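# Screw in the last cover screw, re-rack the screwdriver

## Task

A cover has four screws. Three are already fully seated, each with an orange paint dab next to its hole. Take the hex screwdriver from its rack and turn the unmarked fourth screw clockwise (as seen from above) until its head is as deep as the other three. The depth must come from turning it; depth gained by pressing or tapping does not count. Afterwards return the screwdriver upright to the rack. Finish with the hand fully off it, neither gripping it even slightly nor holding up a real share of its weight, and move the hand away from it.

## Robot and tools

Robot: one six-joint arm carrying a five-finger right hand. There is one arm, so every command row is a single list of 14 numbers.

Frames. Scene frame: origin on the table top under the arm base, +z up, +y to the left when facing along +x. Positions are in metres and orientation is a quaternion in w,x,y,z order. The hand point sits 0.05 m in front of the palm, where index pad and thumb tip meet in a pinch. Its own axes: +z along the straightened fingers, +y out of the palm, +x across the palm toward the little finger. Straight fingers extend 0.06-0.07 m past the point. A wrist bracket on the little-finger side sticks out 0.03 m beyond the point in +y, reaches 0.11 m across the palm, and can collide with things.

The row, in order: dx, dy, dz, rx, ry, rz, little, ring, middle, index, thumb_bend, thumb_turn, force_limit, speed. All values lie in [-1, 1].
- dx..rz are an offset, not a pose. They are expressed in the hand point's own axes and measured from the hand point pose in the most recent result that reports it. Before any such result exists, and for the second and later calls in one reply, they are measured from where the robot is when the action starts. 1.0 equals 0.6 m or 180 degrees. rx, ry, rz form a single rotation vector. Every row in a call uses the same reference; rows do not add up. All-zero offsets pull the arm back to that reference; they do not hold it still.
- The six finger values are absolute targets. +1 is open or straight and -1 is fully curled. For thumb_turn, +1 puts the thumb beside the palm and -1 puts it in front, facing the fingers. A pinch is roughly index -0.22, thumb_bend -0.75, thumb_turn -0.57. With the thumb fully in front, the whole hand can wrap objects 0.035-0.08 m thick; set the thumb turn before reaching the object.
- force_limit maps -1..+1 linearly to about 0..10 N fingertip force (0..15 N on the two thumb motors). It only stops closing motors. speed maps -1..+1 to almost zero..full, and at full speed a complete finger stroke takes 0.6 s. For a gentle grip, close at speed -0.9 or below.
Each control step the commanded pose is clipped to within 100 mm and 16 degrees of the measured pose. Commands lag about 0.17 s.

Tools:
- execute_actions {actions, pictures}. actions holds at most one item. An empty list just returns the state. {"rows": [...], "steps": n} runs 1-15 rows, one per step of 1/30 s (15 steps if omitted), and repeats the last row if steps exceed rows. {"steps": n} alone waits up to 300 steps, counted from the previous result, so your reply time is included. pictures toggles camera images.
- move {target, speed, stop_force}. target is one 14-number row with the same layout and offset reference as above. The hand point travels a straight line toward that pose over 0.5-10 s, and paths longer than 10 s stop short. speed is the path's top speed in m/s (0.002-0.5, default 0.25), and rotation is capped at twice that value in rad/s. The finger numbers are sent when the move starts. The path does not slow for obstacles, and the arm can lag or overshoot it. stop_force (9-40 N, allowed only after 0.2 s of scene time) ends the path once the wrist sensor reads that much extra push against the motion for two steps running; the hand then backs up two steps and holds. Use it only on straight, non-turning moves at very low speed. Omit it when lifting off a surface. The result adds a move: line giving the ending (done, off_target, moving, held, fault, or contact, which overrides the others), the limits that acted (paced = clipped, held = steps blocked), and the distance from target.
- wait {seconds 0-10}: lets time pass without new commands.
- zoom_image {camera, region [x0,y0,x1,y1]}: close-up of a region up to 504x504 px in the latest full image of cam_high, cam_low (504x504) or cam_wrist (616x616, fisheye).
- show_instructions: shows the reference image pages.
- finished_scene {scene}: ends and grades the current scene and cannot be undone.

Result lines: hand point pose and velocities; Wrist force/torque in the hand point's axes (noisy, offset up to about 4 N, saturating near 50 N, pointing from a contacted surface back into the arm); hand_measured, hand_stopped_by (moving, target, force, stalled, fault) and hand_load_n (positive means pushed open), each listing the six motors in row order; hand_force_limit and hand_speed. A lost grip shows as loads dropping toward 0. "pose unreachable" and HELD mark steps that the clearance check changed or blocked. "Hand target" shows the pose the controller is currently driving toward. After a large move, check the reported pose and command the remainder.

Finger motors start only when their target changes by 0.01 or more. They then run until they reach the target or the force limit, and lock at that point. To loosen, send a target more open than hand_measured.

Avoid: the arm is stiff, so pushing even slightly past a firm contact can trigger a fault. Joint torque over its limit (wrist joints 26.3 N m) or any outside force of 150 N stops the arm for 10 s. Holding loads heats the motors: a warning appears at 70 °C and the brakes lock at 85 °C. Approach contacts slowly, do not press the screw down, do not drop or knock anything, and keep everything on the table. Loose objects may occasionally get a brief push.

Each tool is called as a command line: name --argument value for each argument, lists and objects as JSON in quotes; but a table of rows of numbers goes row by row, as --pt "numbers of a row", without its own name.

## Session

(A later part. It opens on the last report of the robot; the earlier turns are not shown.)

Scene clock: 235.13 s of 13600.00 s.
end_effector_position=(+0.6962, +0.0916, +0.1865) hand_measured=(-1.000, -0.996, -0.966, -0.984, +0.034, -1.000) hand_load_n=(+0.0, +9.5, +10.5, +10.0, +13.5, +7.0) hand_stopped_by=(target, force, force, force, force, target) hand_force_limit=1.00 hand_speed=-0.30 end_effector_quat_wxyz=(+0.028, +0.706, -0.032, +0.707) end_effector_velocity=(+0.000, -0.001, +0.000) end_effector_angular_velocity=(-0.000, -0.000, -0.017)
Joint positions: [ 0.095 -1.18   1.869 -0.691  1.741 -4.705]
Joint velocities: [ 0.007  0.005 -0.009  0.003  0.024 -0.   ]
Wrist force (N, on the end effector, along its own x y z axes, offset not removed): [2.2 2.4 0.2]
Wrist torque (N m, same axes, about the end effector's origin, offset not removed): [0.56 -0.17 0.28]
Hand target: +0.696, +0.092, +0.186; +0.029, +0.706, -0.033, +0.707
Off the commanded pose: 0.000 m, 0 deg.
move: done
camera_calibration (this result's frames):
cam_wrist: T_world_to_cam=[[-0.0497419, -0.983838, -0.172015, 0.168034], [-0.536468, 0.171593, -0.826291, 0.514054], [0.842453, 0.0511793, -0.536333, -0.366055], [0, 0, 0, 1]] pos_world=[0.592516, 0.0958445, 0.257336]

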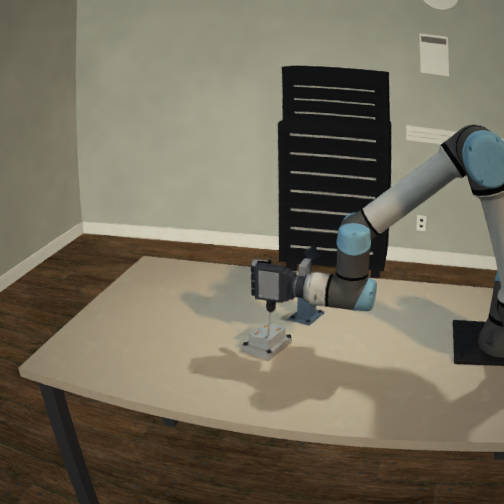

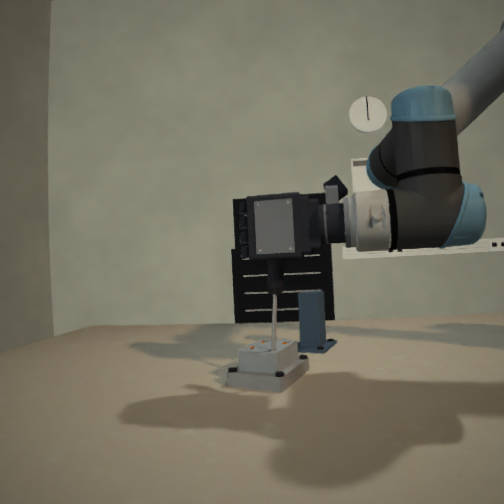

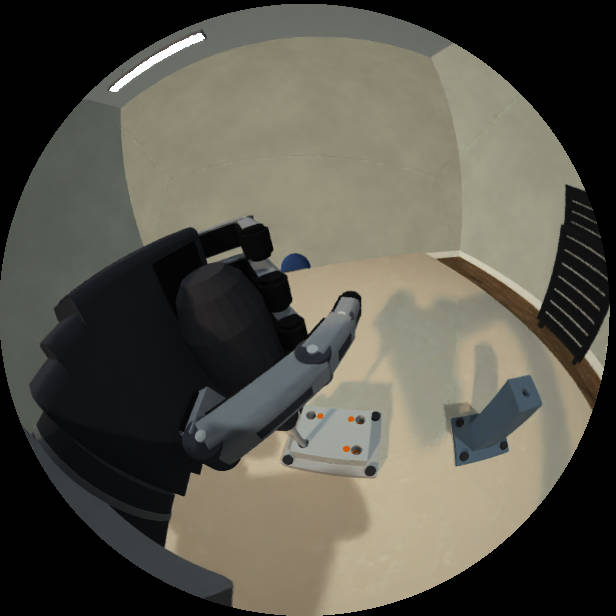

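execute_actions --actions '[{"rows":[[-0.0005,0,0.0005,0,0,0,-0.72,-0.72,-0.72,-0.72,0.35,-1,1,0.5]],"steps":7}]' --pictures false

move --target '[0,-0.0364,0.0188,0.153,0,0,-0.72,-0.72,-0.72,-0.72,0.35,-1,1,0.5]'

move --target '[0,-0.0364,0.0188,0.153,0,0,-0.72,-0.72,-0.72,-0.72,0.35,-1,1,0.5]'

execute_actions --actions '[{"rows":[[0,0,0,0,0,0,-1,-1,-1,-1,0.35,-1,1,-0.3]],"steps":11}]' --pictures false

execute_actions --actions '[{"rows":[[0,0,0,0,0,0,-1,-1,-1,-1,-1,-1,1,-0.3]],"steps":15}]' --pictures false

move --target '[0,0.0236,-0.0335,-0.153,0,0,-1,-1,-1,-1,-1,-1,1,-0.3]'

move --target '[0,0.0236,-0.0335,-0.153,0,0,-1,-1,-1,-1,-1,-1,1,-0.3]'

execute_actions --actions '[{"rows":[[0,0,0.0005,0,0,0,-0.72,-0.72,-0.72,-0.72,0.35,-1,1,0.5]],"steps":7}]' --pictures false

move --target '[0,-0.0364,0.0188,0.153,0,0,-0.72,-0.72,-0.72,-0.72,0.35,-1,1,0.5]'

move --target '[0,-0.0364,0.0188,0.153,0,0,-0.72,-0.72,-0.72,-0.72,0.35,-1,1,0.5]'

execute_actions --actions '[{"rows":[[0,0,0,0,0,0,-1,-1,-1,-1,0.35,-1,1,-0.3]],"steps":11}]' --pictures false

execute_actions --actions '[{"rows":[[0,0,0,0,0,0,-1,-1,-1,-1,-1,-1,1,-0.3]],"steps":15}]' --pictures false

move --target '[0,0.0236,-0.0335,-0.153,0,0,-1,-1,-1,-1,-1,-1,1,-0.3]'

move --target '[0,0.0236,-0.0335,-0.153,0,0,-1,-1,-1,-1,-1,-1,1,-0.3]'

Scene clock: 238.70 s of 13600.00 s.
end_effector_position=(+0.6965, +0.0918, +0.1864) hand_measured=(-0.722, -0.722, -0.720, -0.722, +0.232, -1.000) hand_load_n=(+0.0, +0.0, +0.0, +0.0, +0.0, +0.0) hand_stopped_by=(moving, moving, moving, moving, moving, target) hand_force_limit=1.00 hand_speed=0.50 end_effector_quat_wxyz=(+0.028, +0.706, -0.032, +0.707) end_effector_velocity=(+0.002, -0.000, +0.001) end_effector_angular_velocity=(+0.000, -0.004, +0.004)
Joint positions: [ 0.096 -1.179  1.868 -0.691  1.741 -4.705]
Joint velocities: [-0.003  0.001 -0.    -0.005 -0.008 -0.   ]
Wrist force (N, on the end effector, along its own x y z axes, offset not removed): [0.2 1.6 1.2]
Wrist torque (N m, same axes, about the end effector's origin, offset not removed): [0.20 -0.02 0.12]
Hand target: +0.697, +0.092, +0.186; +0.028, +0.706, -0.032, +0.707
Off the commanded pose: 0.000 m, 0 deg.
Steps of this call (steps 1 to 90: nothing new was sent; then 0.33 s passed at rest; steps 91 to 97: all 7 steps of this action). Readings (end_effector_position | what the end effector reports):
91: (+0.6962, +0.0915, +0.1865) | hand_measured=(-1.000, -0.996, -0.966, -0.984, +0.034, -1.000) hand_load_n=(+0.0, +9.5, +10.5, +10.0, +13.5, +7.0) hand_stopped_by=(moving, moving, moving, moving, moving, target) hand_force_limit=1.00 hand_speed=0.50
92: (+0.6963, +0.0916, +0.1864) | hand_measured=(-1.000, -0.996, -0.966, -0.984, +0.034, -1.000) hand_load_n=(+0.0, +10.0, +10.5, +10.0, +13.5, +7.0) hand_stopped_by=(moving, moving, moving, moving, moving, target) hand_force_limit=1.00 hand_speed=0.50
94: (+0.6964, +0.0917, +0.1864) | hand_measured=(-0.926, -0.922, -0.900, -0.910, +0.078, -1.000) hand_load_n=(+0.0, +0.0, -11.5, +0.0, +7.5, +4.5) hand_stopped_by=(moving, moving, moving, moving, moving, target) hand_force_limit=1.00 hand_speed=0.50
97: the state above

Scene clock: 240.50 s of 13600.00 s.
end_effector_position=(+0.7094, +0.1123, +0.1864) hand_measured=(-0.720, -0.720, -0.720, -0.720, +0.350, -1.000) hand_load_n=(+0.0, +0.0, +0.0, +0.0, +0.0, +0.0) hand_stopped_by=(target, target, target, target, target, target) hand_force_limit=1.00 hand_speed=0.50 end_effector_quat_wxyz=(-0.140, +0.693, +0.136, +0.694) end_effector_velocity=(+0.000, +0.001, -0.001) end_effector_angular_velocity=(+0.001, +0.002, +0.017)
Joint positions: [-0.127 -1.224  1.94  -0.721  1.039 -4.704]
Joint velocities: [-0.007  0.002 -0.002  0.002 -0.024  0.   ]
Wrist force (N, on the end effector, along its own x y z axes, offset not removed): [0.7 2.2 0.9]
Wrist torque (N m, same axes, about the end effector's origin, offset not removed): [0.35 -0.07 0.12]
Hand target: +0.710, +0.112, +0.186; -0.141, +0.693, +0.137, +0.694
Off the commanded pose: 0.000 m, 0 deg.
move: done
camera_calibration (this result's frames):
cam_wrist: T_world_to_cam=[[0.409197, -0.896336, -0.170704, -0.14662], [-0.553119, -0.0948818, -0.827682, 0.559466], [0.725684, 0.433104, -0.534605, -0.33865], [0, 0, 0, 1]] pos_world=[0.6152, 0.0683327, 0.256987]

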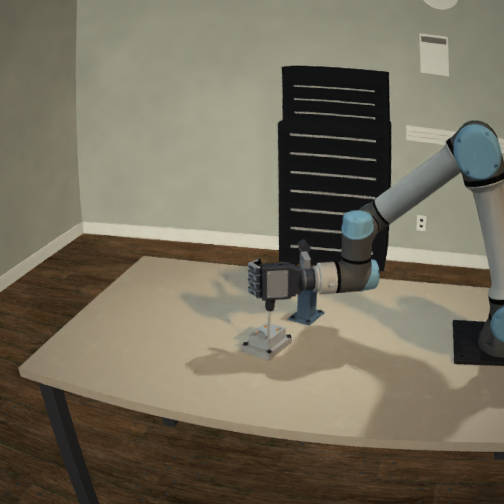

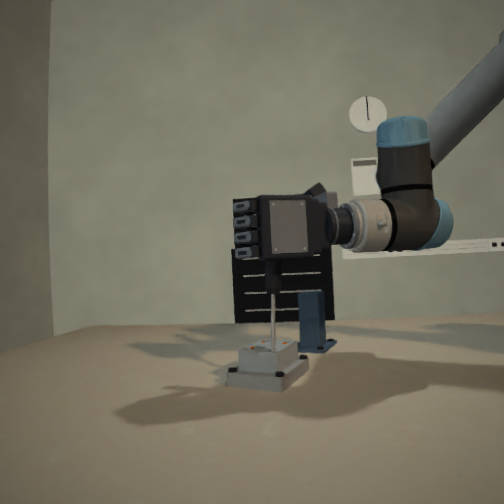

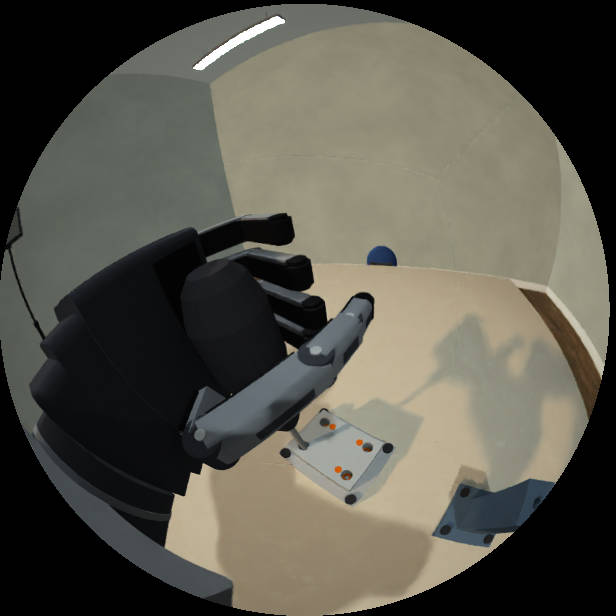

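Scene clock: 242.03 s of 13600.00 s.
end_effector_position=(+0.7112, +0.1366, +0.1864) hand_measured=(-0.720, -0.720, -0.720, -0.720, +0.350, -1.000) hand_load_n=(+0.0, +0.0, +0.0, +0.0, +0.0, +0.0) hand_stopped_by=(target, target, target, target, target, target) hand_force_limit=1.00 hand_speed=0.50 end_effector_quat_wxyz=(-0.300, +0.640, +0.297, +0.642) end_effector_velocity=(+0.001, +0.001, +0.001) end_effector_angular_velocity=(-0.003, -0.002, +0.015)
Joint positions: [-0.29  -1.139  1.811 -0.688  0.398 -4.694]
Joint velocities: [-0.003  0.005 -0.01   0.006 -0.018 -0.004]
Wrist force (N, on the end effector, along its own x y z axes, offset not removed): [0.2 2.2 1.8]
Wrist torque (N m, same axes, about the end effector's origin, offset not removed): [0.25 -0.03 0.07]
Hand target: +0.711, +0.137, +0.186; -0.301, +0.640, +0.298, +0.642
Off the commanded pose: 0.000 m, 0 deg.
move: done
camera_calibration (this result's frames):
cam_wrist: T_world_to_cam=[[0.776391, -0.607152, -0.169063, -0.426571], [-0.445478, -0.338906, -0.828669, 0.519765], [0.445832, 0.718685, -0.533597, -0.190652], [0, 0, 0, 1]] pos_world=[0.647729, 0.0541763, 0.256865]

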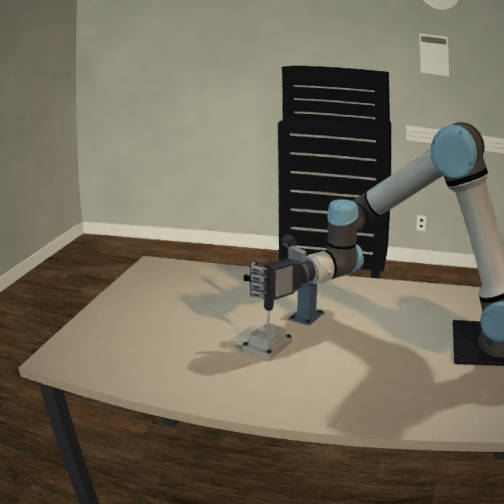

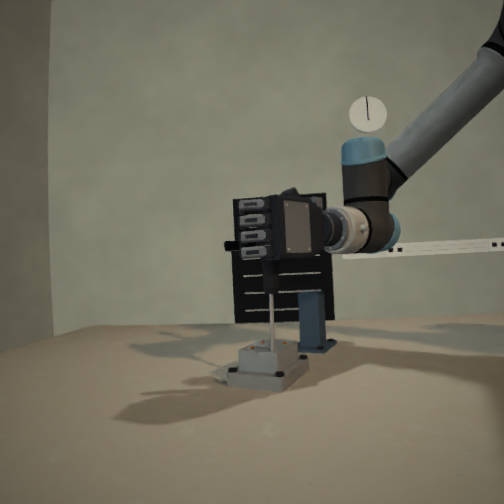

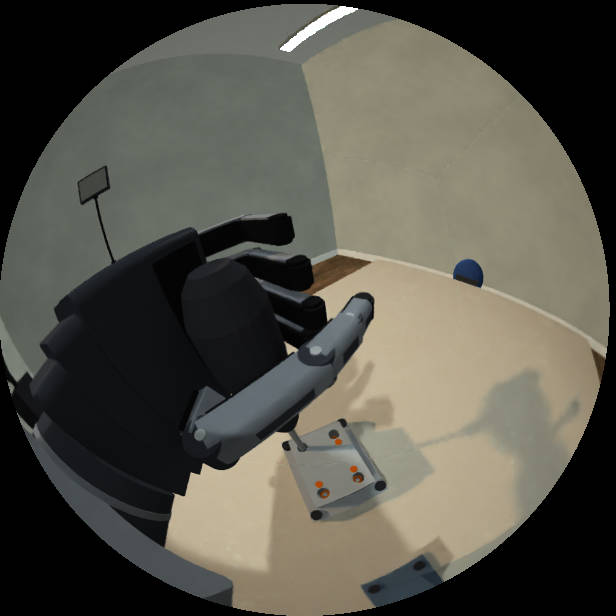

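Scene clock: 242.40 s of 13600.00 s.
end_effector_position=(+0.7113, +0.1365, +0.1864) hand_measured=(-1.000, -0.994, -0.968, -0.994, +0.352, -1.000) hand_load_n=(+0.0, +11.0, +11.0, +11.0, +2.0, +1.0) hand_stopped_by=(moving, force, force, force, target, target) hand_force_limit=1.00 hand_speed=-0.30 end_effector_quat_wxyz=(-0.300, +0.640, +0.297, +0.642) end_effector_velocity=(+0.001, -0.001, +0.001) end_effector_angular_velocity=(-0.001, -0.002, -0.002)
Joint positions: [-0.29  -1.139  1.811 -0.688  0.398 -4.695]
Joint velocities: [-0.    -0.001 -0.    -0.002  0.002  0.   ]
Wrist force (N, on the end effector, along its own x y z axes, offset not removed): [1.1 2.2 1.1]
Wrist torque (N m, same axes, about the end effector's origin, offset not removed): [0.34 -0.11 0.22]
Hand target: +0.711, +0.137, +0.186; -0.300, +0.640, +0.297, +0.642
Off the commanded pose: 0.000 m, 0 deg.
Steps of this call (steps 1 to 11: all 11 steps of this action). Readings (end_effector_position | what the end effector reports):
1: (+0.7112, +0.1366, +0.1864) | hand_measured=(-0.720, -0.720, -0.720, -0.720, +0.350, -1.000) hand_load_n=(+0.0, +0.0, +0.0, +0.0, +0.0, +0.0) hand_stopped_by=(moving, moving, moving, moving, target, target) hand_force_limit=1.00 hand_speed=-0.30
2: (+0.7113, +0.1366, +0.1864) | hand_measured=(-0.720, -0.720, -0.720, -0.720, +0.350, -1.000) hand_load_n=(+0.0, +0.0, +0.0, +0.0, +0.0, +0.0) hand_stopped_by=(moving, moving, moving, moving, target, target) hand_force_limit=1.00 hand_speed=-0.30
4: (+0.7113, +0.1366, +0.1864) | hand_measured=(-0.756, -0.756, -0.756, -0.756, +0.350, -1.000) hand_load_n=(+0.0, +0.0, +0.0, +0.0, +0.0, +0.0) hand_stopped_by=(moving, moving, moving, moving, target, target) hand_force_limit=1.00 hand_speed=-0.30
8: (+0.7113, +0.1365, +0.1864) | hand_measured=(-0.910, -0.910, -0.910, -0.910, +0.350, -1.000) hand_load_n=(+0.0, +0.0, +0.0, +0.0, +0.0, +0.0) hand_stopped_by=(moving, moving, moving, moving, target, target) hand_force_limit=1.00 hand_speed=-0.30
11: the state above

Scene clock: 242.90 s of 13600.00 s.
end_effector_position=(+0.7113, +0.1365, +0.1864) hand_measured=(-1.000, -0.992, -0.966, -0.992, +0.072, -1.000) hand_load_n=(+0.0, +10.5, +9.5, +10.0, +12.5, +5.0) hand_stopped_by=(target, force, force, force, moving, target) hand_force_limit=1.00 hand_speed=-0.30 end_effector_quat_wxyz=(-0.300, +0.640, +0.297, +0.642) end_effector_velocity=(-0.000, +0.000, -0.000) end_effector_angular_velocity=(-0.000, -0.000, +0.001)
Joint positions: [-0.29  -1.139  1.811 -0.688  0.398 -4.695]
Joint velocities: [ 0.     0.    -0.    -0.    -0.001  0.   ]
Wrist force (N, on the end effector, along its own x y z axes, offset not removed): [2.9 3.3 0.7]
Wrist torque (N m, same axes, about the end effector's origin, offset not removed): [0.37 -0.51 -0.05]
Hand target: +0.711, +0.137, +0.186; -0.300, +0.640, +0.297, +0.642
Off the commanded pose: 0.000 m, 0 deg.
Steps of this call (steps 1 to 15: all 15 steps of this action). Readings (end_effector_position | what the end effector reports):
1: (+0.7113, +0.1365, +0.1864) | hand_measured=(-1.000, -0.994, -0.968, -0.992, +0.352, -1.000) hand_load_n=(+0.0, +11.0, +11.0, +11.0, +2.0, +1.0) hand_stopped_by=(moving, force, force, force, moving, target) hand_force_limit=1.00 hand_speed=-0.30
2: (+0.7113, +0.1365, +0.1864) | hand_measured=(-1.000, -0.992, -0.966, -0.992, +0.352, -1.000) hand_load_n=(+0.0, +10.5, +10.0, +10.5, +2.0, +1.0) hand_stopped_by=(moving, force, force, force, moving, target) hand_force_limit=1.00 hand_speed=-0.30
4: (+0.7113, +0.1365, +0.1864) | hand_measured=(-1.000, -0.992, -0.966, -0.992, +0.330, -1.000) hand_load_n=(+0.0, +10.5, +10.0, +10.5, +2.5, +1.5) hand_stopped_by=(target, force, force, force, moving, target) hand_force_limit=1.00 hand_speed=-0.30
8: (+0.7113, +0.1365, +0.1864) | hand_measured=(-1.000, -0.992, -0.966, -0.992, +0.236, -1.000) hand_load_n=(+0.0, +10.5, +10.0, +10.5, +6.0, +2.5) hand_stopped_by=(target, force, force, force, moving, target) hand_force_limit=1.00 hand_speed=-0.30
15: the state above

Scene clock: 244.70 s of 13600.00 s.
end_effector_position=(+0.7092, +0.1122, +0.1863) hand_measured=(-1.000, -0.992, -0.966, -0.992, +0.034, -1.000) hand_load_n=(+0.0, +9.5, +10.0, +12.5, +14.0, +6.5) hand_stopped_by=(target, force, force, force, force, target) hand_force_limit=1.00 hand_speed=-0.30 end_effector_quat_wxyz=(-0.140, +0.693, +0.136, +0.694) end_effector_velocity=(+0.001, -0.001, +0.000) end_effector_angular_velocity=(-0.000, -0.001, -0.018)
Joint positions: [-0.128 -1.225  1.94  -0.721  1.039 -4.704]
Joint velocities: [ 0.008  0.002 -0.002  0.     0.026 -0.   ]
Wrist force (N, on the end effector, along its own x y z axes, offset not removed): [2.8 4.2 0.7]
Wrist torque (N m, same axes, about the end effector's origin, offset not removed): [0.53 -0.17 0.07]
Hand target: +0.709, +0.112, +0.186; -0.139, +0.693, +0.136, +0.694
Off the commanded pose: 0.000 m, 0 deg.
move: done
camera_calibration (this result's frames):
cam_wrist: T_world_to_cam=[[0.409277, -0.896253, -0.170947, -0.146675], [-0.553156, -0.094735, -0.827673, 0.559341], [0.72561, 0.433308, -0.534541, -0.338482], [0, 0, 0, 1]] pos_world=[0.61504, 0.0681978, 0.256945]

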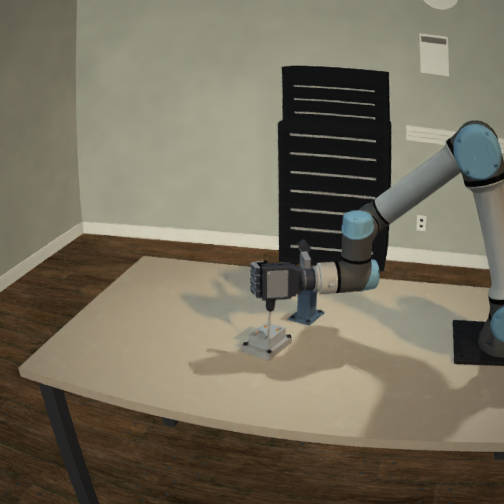

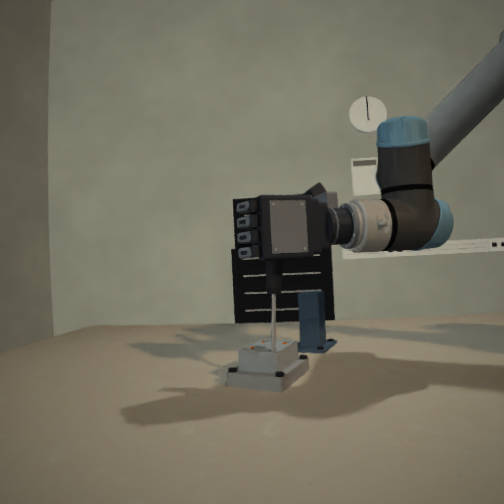

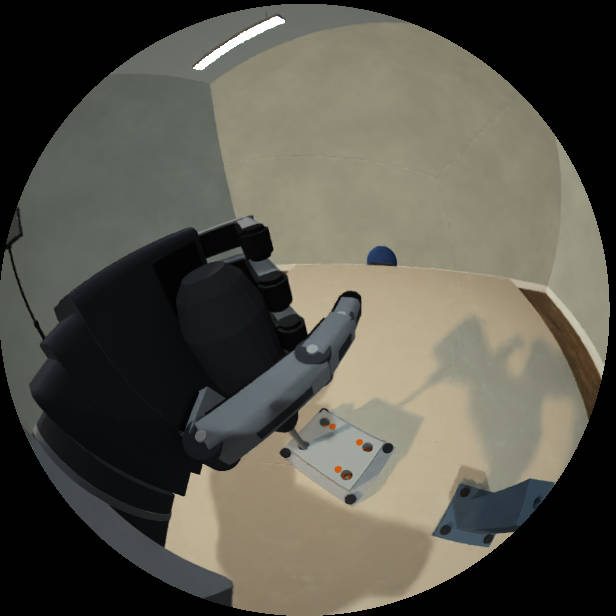

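Scene clock: 246.23 s of 13600.00 s.
end_effector_position=(+0.6962, +0.0916, +0.1862) hand_measured=(-1.000, -0.992, -0.966, -0.992, +0.034, -1.000) hand_load_n=(+0.0, +8.5, +10.5, +13.5, +13.0, +8.5) hand_stopped_by=(target, force, force, force, force, target) hand_force_limit=1.00 hand_speed=-0.30 end_effector_quat_wxyz=(+0.028, +0.706, -0.032, +0.707) end_effector_velocity=(+0.001, -0.001, +0.000) end_effector_angular_velocity=(-0.000, -0.000, -0.016)
Joint positions: [ 0.095 -1.179  1.87  -0.692  1.74  -4.705]
Joint velocities: [ 0.007  0.005 -0.009  0.004  0.023 -0.   ]
Wrist force (N, on the end effector, along its own x y z axes, offset not removed): [0.2 3.5 3.0]
Wrist torque (N m, same axes, about the end effector's origin, offset not removed): [0.54 0.16 0.29]
Hand target: +0.696, +0.091, +0.186; +0.029, +0.706, -0.033, +0.707
Off the commanded pose: 0.000 m, 0 deg.
move: done
camera_calibration (this result's frames):
cam_wrist: T_world_to_cam=[[-0.0495989, -0.983807, -0.17223, 0.167879], [-0.536337, 0.171705, -0.826354, 0.51374], [0.842545, 0.0513872, -0.536168, -0.366288], [0, 0, 0, 1]] pos_world=[0.592478, 0.0957708, 0.257052]

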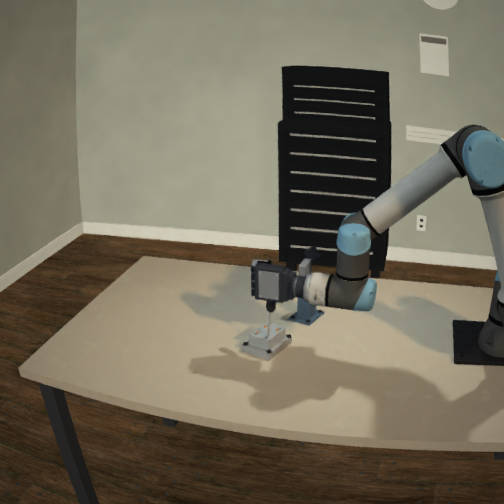

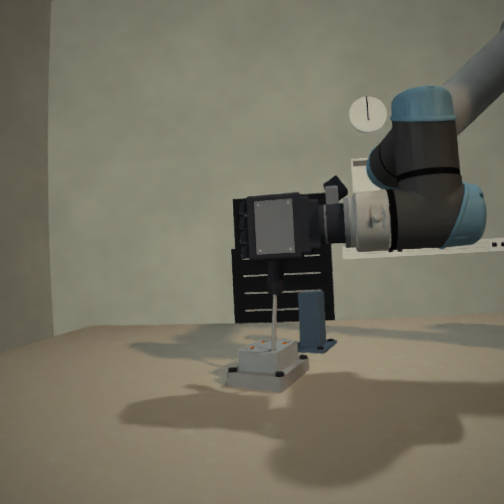

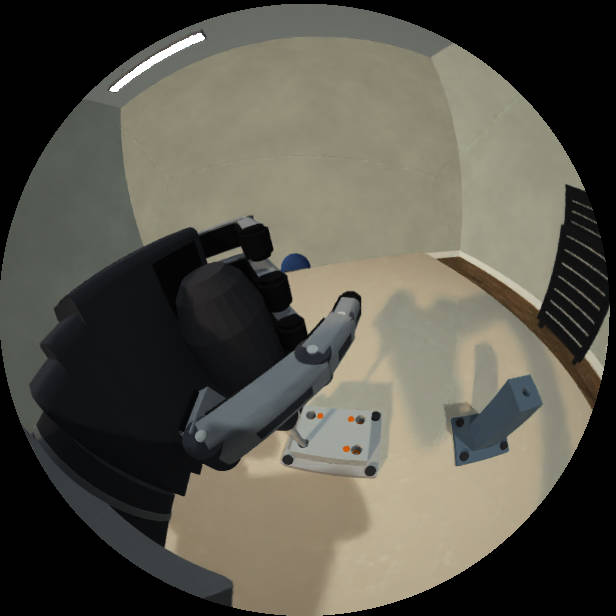

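Scene clock: 246.47 s of 13600.00 s.
end_effector_position=(+0.6964, +0.0917, +0.1862) hand_measured=(-0.722, -0.722, -0.720, -0.722, +0.232, -1.000) hand_load_n=(+0.0, +0.0, +0.0, +0.0, +0.0, +0.0) hand_stopped_by=(moving, moving, moving, moving, moving, target) hand_force_limit=1.00 hand_speed=0.50 end_effector_quat_wxyz=(+0.028, +0.706, -0.032, +0.707) end_effector_velocity=(+0.001, +0.001, -0.000) end_effector_angular_velocity=(-0.000, +0.001, +0.004)
Joint positions: [ 0.096 -1.179  1.869 -0.692  1.741 -4.705]
Joint velocities: [ 0.     0.001 -0.001  0.001 -0.004 -0.   ]
Wrist force (N, on the end effector, along its own x y z axes, offset not removed): [1.1 2.2 1.2]
Wrist torque (N m, same axes, about the end effector's origin, offset not removed): [0.34 -0.15 0.12]
Hand target: +0.696, +0.092, +0.186; +0.028, +0.706, -0.032, +0.707
Off the commanded pose: 0.000 m, 0 deg.
Steps of this call (steps 1 to 7: all 7 steps of this action). Readings (end_effector_position | what the end effector reports):
1: (+0.6962, +0.0915, +0.1862) | hand_measured=(-1.000, -0.992, -0.966, -0.992, +0.034, -1.000) hand_load_n=(+0.0, +8.5, +10.5, +13.5, +13.0, +8.5) hand_stopped_by=(moving, moving, moving, moving, moving, target) hand_force_limit=1.00 hand_speed=0.50
2: (+0.6962, +0.0915, +0.1862) | hand_measured=(-1.000, -0.992, -0.966, -0.992, +0.034, -1.000) hand_load_n=(+0.0, +8.5, +10.5, +13.5, +13.0, +8.5) hand_stopped_by=(moving, moving, moving, moving, moving, target) hand_force_limit=1.00 hand_speed=0.50
4: (+0.6963, +0.0916, +0.1862) | hand_measured=(-0.926, -0.918, -0.900, -0.918, +0.078, -1.000) hand_load_n=(+0.0, +0.0, -11.5, +0.0, +7.5, +5.5) hand_stopped_by=(moving, moving, moving, moving, moving, target) hand_force_limit=1.00 hand_speed=0.50
7: the state above

Scene clock: 248.27 s of 13600.00 s.
end_effector_position=(+0.7093, +0.1123, +0.1863) hand_measured=(-0.720, -0.720, -0.720, -0.720, +0.350, -1.000) hand_load_n=(+0.0, +0.0, +0.0, +0.0, +0.0, +0.0) hand_stopped_by=(target, target, target, target, target, target) hand_force_limit=1.00 hand_speed=0.50 end_effector_quat_wxyz=(-0.140, +0.693, +0.136, +0.694) end_effector_velocity=(+0.000, +0.002, -0.001) end_effector_angular_velocity=(+0.001, +0.002, +0.020)
Joint positions: [-0.128 -1.224  1.94  -0.721  1.039 -4.704]
Joint velocities: [-0.007  0.002 -0.002  0.002 -0.027  0.   ]
Wrist force (N, on the end effector, along its own x y z axes, offset not removed): [-0.8 2.1 2.2]
Wrist torque (N m, same axes, about the end effector's origin, offset not removed): [0.31 0.11 0.04]
Hand target: +0.709, +0.112, +0.186; -0.141, +0.692, +0.137, +0.694
Off the commanded pose: 0.000 m, 0 deg.
move: done
camera_calibration (this result's frames):
cam_wrist: T_world_to_cam=[[0.409417, -0.896206, -0.170859, -0.146734], [-0.55303, -0.0948353, -0.827746, 0.559339], [0.725627, 0.433384, -0.534456, -0.338627], [0, 0, 0, 1]] pos_world=[0.615124, 0.0682962, 0.256938]

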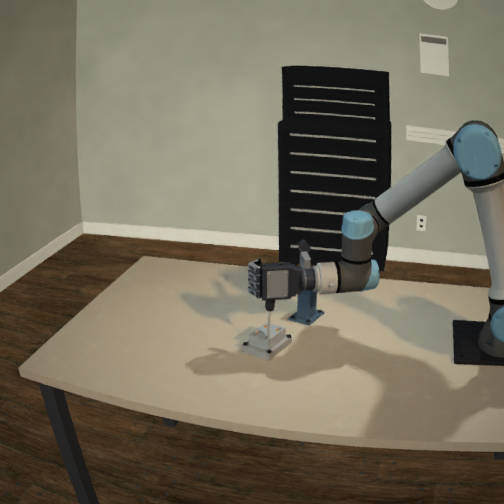

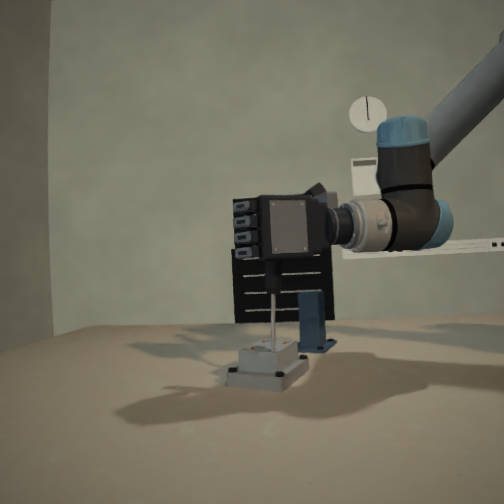

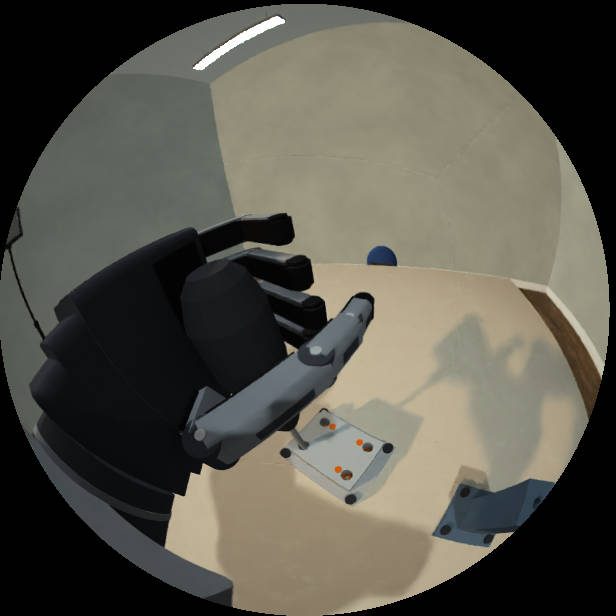

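Scene clock: 249.80 s of 13600.00 s.
end_effector_position=(+0.7111, +0.1366, +0.1864) hand_measured=(-0.720, -0.720, -0.720, -0.720, +0.350, -1.000) hand_load_n=(+0.0, +0.0, +0.0, +0.0, +0.0, +0.0) hand_stopped_by=(target, target, target, target, target, target) hand_force_limit=1.00 hand_speed=0.50 end_effector_quat_wxyz=(-0.300, +0.640, +0.297, +0.642) end_effector_velocity=(+0.001, +0.000, +0.000) end_effector_angular_velocity=(-0.002, -0.001, +0.014)
Joint positions: [-0.29  -1.139  1.811 -0.689  0.398 -4.694]
Joint velocities: [-0.004  0.006 -0.01   0.007 -0.018 -0.004]
Wrist force (N, on the end effector, along its own x y z axes, offset not removed): [0.2 2.3 1.9]
Wrist torque (N m, same axes, about the end effector's origin, offset not removed): [0.40 -0.02 0.10]
Hand target: +0.711, +0.137, +0.186; -0.301, +0.640, +0.298, +0.642
Off the commanded pose: 0.000 m, 0 deg.
move: done
camera_calibration (this result's frames):
cam_wrist: T_world_to_cam=[[0.776541, -0.606935, -0.169159, -0.426626], [-0.445354, -0.33882, -0.82877, 0.519622], [0.445695, 0.718909, -0.533409, -0.190597], [0, 0, 0, 1]] pos_world=[0.647657, 0.0541467, 0.256814]

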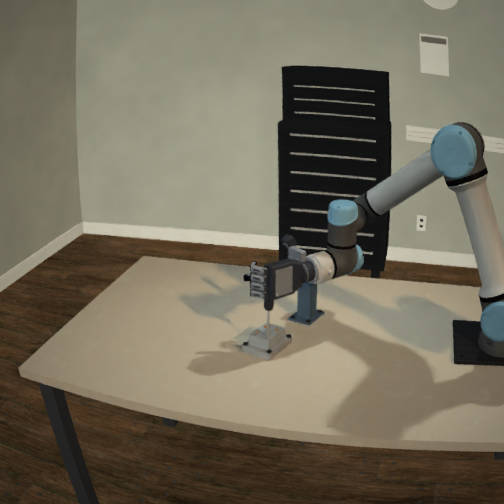

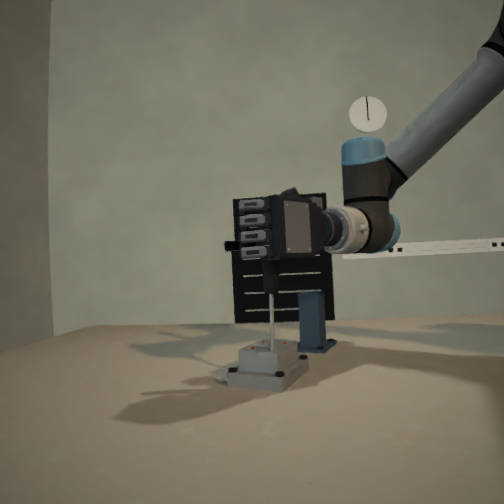

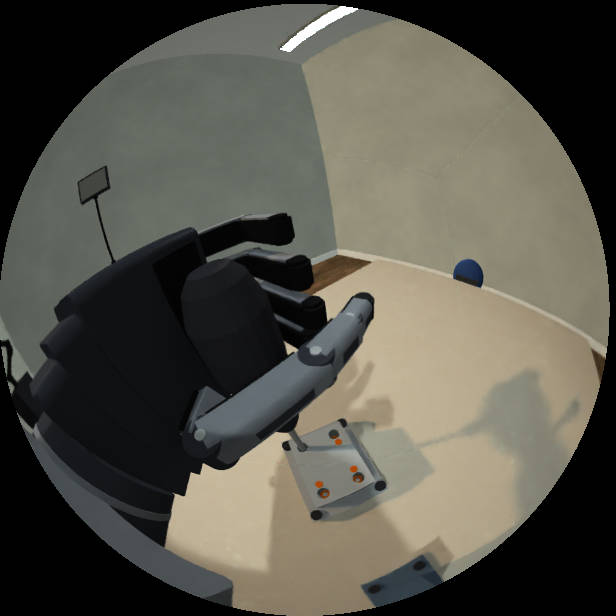

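Scene clock: 250.17 s of 13600.00 s.
end_effector_position=(+0.7112, +0.1365, +0.1864) hand_measured=(-1.000, -0.994, -0.968, -0.994, +0.352, -1.000) hand_load_n=(+0.0, +11.0, +10.5, +11.0, +2.0, +1.0) hand_stopped_by=(moving, force, force, force, target, target) hand_force_limit=1.00 hand_speed=-0.30 end_effector_quat_wxyz=(-0.300, +0.640, +0.297, +0.642) end_effector_velocity=(-0.000, +0.000, +0.001) end_effector_angular_velocity=(-0.000, -0.001, +0.000)
Joint positions: [-0.291 -1.139  1.811 -0.689  0.397 -4.694]
Joint velocities: [-0.    -0.001  0.     0.    -0.     0.   ]
Wrist force (N, on the end effector, along its own x y z axes, offset not removed): [1.7 1.7 0.6]
Wrist torque (N m, same axes, about the end effector's origin, offset not removed): [0.33 -0.15 0.19]
Hand target: +0.711, +0.137, +0.186; -0.300, +0.640, +0.297, +0.642
Off the commanded pose: 0.000 m, 0 deg.
Steps of this call (steps 1 to 11: all 11 steps of this action). Readings (end_effector_position | what the end effector reports):
1: (+0.7112, +0.1366, +0.1864) | hand_measured=(-0.720, -0.720, -0.720, -0.720, +0.350, -1.000) hand_load_n=(+0.0, +0.0, +0.0, +0.0, +0.0, +0.0) hand_stopped_by=(moving, moving, moving, moving, target, target) hand_force_limit=1.00 hand_speed=-0.30
2: (+0.7112, +0.1366, +0.1864) | hand_measured=(-0.720, -0.720, -0.720, -0.720, +0.350, -1.000) hand_load_n=(+0.0, +0.0, +0.0, +0.0, +0.0, +0.0) hand_stopped_by=(moving, moving, moving, moving, target, target) hand_force_limit=1.00 hand_speed=-0.30
4: (+0.7112, +0.1366, +0.1864) | hand_measured=(-0.756, -0.756, -0.756, -0.756, +0.350, -1.000) hand_load_n=(+0.0, +0.0, +0.0, +0.0, +0.0, +0.0) hand_stopped_by=(moving, moving, moving, moving, target, target) hand_force_limit=1.00 hand_speed=-0.30
8: (+0.7112, +0.1365, +0.1864) | hand_measured=(-0.910, -0.910, -0.910, -0.910, +0.350, -1.000) hand_load_n=(+0.0, +0.0, +0.0, +0.0, +0.0, +0.0) hand_stopped_by=(moving, moving, moving, moving, target, target) hand_force_limit=1.00 hand_speed=-0.30
11: the state above

Scene clock: 250.67 s of 13600.00 s.
end_effector_position=(+0.7112, +0.1365, +0.1864) hand_measured=(-1.000, -0.994, -0.966, -0.992, +0.072, -1.000) hand_load_n=(+0.0, +10.5, +9.5, +10.0, +13.0, +5.0) hand_stopped_by=(target, force, force, force, moving, target) hand_force_limit=1.00 hand_speed=-0.30 end_effector_quat_wxyz=(-0.300, +0.640, +0.297, +0.642) end_effector_velocity=(-0.000, +0.000, -0.000) end_effector_angular_velocity=(-0.000, -0.000, +0.001)
Joint positions: [-0.291 -1.139  1.811 -0.689  0.398 -4.694]
Joint velocities: [ 0.    -0.     0.001 -0.001 -0.001 -0.   ]
Wrist force (N, on the end effector, along its own x y z axes, offset not removed): [3.2 3.5 1.3]
Wrist torque (N m, same axes, about the end effector's origin, offset not removed): [0.34 -0.55 0.00]
Hand target: +0.711, +0.137, +0.186; -0.300, +0.640, +0.297, +0.642
Off the commanded pose: 0.000 m, 0 deg.
Steps of this call (steps 1 to 15: all 15 steps of this action). Readings (end_effector_position | what the end effector reports):
1: (+0.7112, +0.1365, +0.1864) | hand_measured=(-1.000, -0.994, -0.968, -0.992, +0.352, -1.000) hand_load_n=(+0.0, +11.0, +10.5, +11.0, +2.0, +1.5) hand_stopped_by=(moving, force, force, force, moving, target) hand_force_limit=1.00 hand_speed=-0.30
2: (+0.7112, +0.1365, +0.1864) | hand_measured=(-1.000, -0.994, -0.966, -0.992, +0.352, -1.000) hand_load_n=(+0.0, +10.5, +10.0, +10.5, +2.5, +1.5) hand_stopped_by=(moving, force, force, force, moving, target) hand_force_limit=1.00 hand_speed=-0.30
4: (+0.7112, +0.1365, +0.1864) | hand_measured=(-1.000, -0.994, -0.966, -0.992, +0.330, -1.000) hand_load_n=(+0.0, +10.5, +10.0, +10.5, +3.0, +1.5) hand_stopped_by=(target, force, force, force, moving, target) hand_force_limit=1.00 hand_speed=-0.30
8: (+0.7112, +0.1365, +0.1864) | hand_measured=(-1.000, -0.994, -0.966, -0.992, +0.236, -1.000) hand_load_n=(+0.0, +10.5, +10.0, +10.5, +6.0, +3.0) hand_stopped_by=(target, force, force, force, moving, target) hand_force_limit=1.00 hand_speed=-0.30
15: the state above

Scene clock: 252.47 s of 13600.00 s.
end_effector_position=(+0.7091, +0.1122, +0.1863) hand_measured=(-1.000, -0.994, -0.966, -0.992, +0.034, -1.000) hand_load_n=(+0.0, +9.5, +10.0, +12.5, +14.0, +6.5) hand_stopped_by=(target, force, force, force, force, target) hand_force_limit=1.00 hand_speed=-0.30 end_effector_quat_wxyz=(-0.140, +0.693, +0.136, +0.694) end_effector_velocity=(+0.001, +0.000, +0.000) end_effector_angular_velocity=(-0.000, -0.001, -0.014)
Joint positions: [-0.128 -1.225  1.941 -0.721  1.039 -4.704]
Joint velocities: [ 0.008  0.001 -0.002 -0.     0.022 -0.   ]
Wrist force (N, on the end effector, along its own x y z axes, offset not removed): [3.1 2.8 1.2]
Wrist torque (N m, same axes, about the end effector's origin, offset not removed): [0.39 -0.26 0.05]
Hand target: +0.709, +0.112, +0.186; -0.140, +0.693, +0.136, +0.694
Off the commanded pose: 0.000 m, 0 deg.
move: done
camera_calibration (this result's frames):
cam_wrist: T_world_to_cam=[[0.409494, -0.89612, -0.171124, -0.146783], [-0.553083, -0.0946745, -0.82773, 0.559221], [0.725544, 0.433596, -0.534397, -0.338453], [0, 0, 0, 1]] pos_world=[0.614964, 0.0681608, 0.256897]

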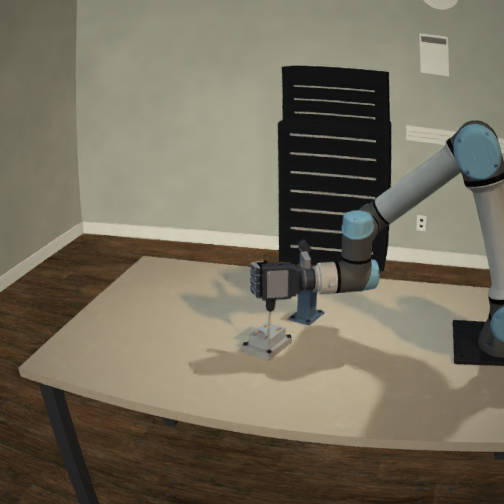

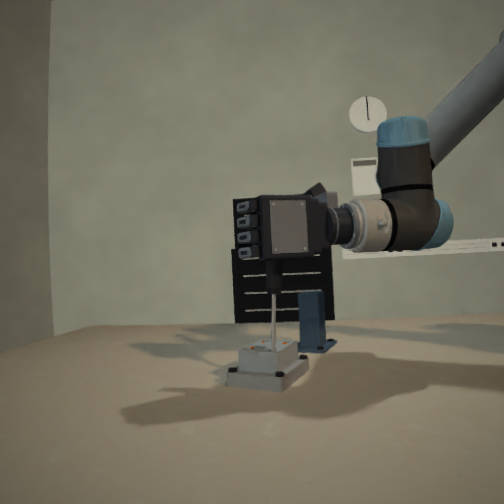

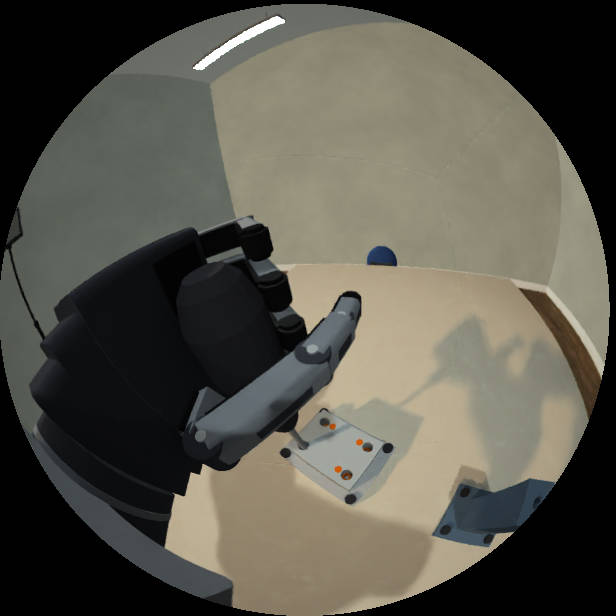

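Scene clock: 254.00 s of 13600.00 s.
end_effector_position=(+0.6961, +0.0916, +0.1862) hand_measured=(-1.000, -0.994, -0.966, -0.992, +0.034, -1.000) hand_load_n=(+0.0, +8.5, +10.5, +13.5, +13.5, +8.5) hand_stopped_by=(target, force, force, force, force, target) hand_force_limit=1.00 hand_speed=-0.30 end_effector_quat_wxyz=(+0.028, +0.706, -0.032, +0.707) end_effector_velocity=(-0.000, -0.001, +0.000) end_effector_angular_velocity=(-0.000, +0.001, -0.019)
Joint positions: [ 0.095 -1.18   1.87  -0.692  1.74  -4.705]
Joint velocities: [ 0.007  0.005 -0.008  0.005  0.026 -0.   ]
Wrist force (N, on the end effector, along its own x y z axes, offset not removed): [-0.6 1.7 2.4]
Wrist torque (N m, same axes, about the end effector's origin, offset not removed): [0.25 0.24 0.10]
Hand target: +0.696, +0.091, +0.186; +0.029, +0.706, -0.033, +0.707
Off the commanded pose: 0.000 m, 0 deg.
move: done
camera_calibration (this result's frames):
cam_wrist: T_world_to_cam=[[-0.0493602, -0.983779, -0.172457, 0.16774], [-0.53632, 0.171769, -0.826351, 0.513653], [0.84257, 0.0517033, -0.536099, -0.366303], [0, 0, 0, 1]] pos_world=[0.592398, 0.0957288, 0.257012]

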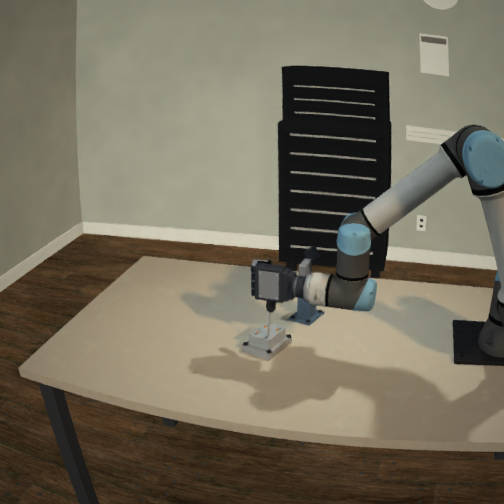

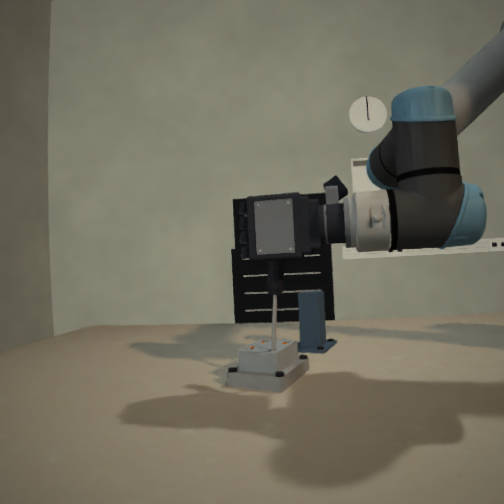

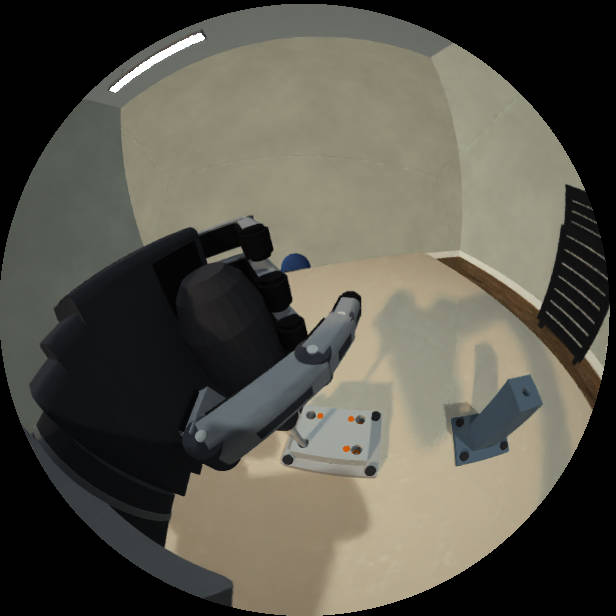

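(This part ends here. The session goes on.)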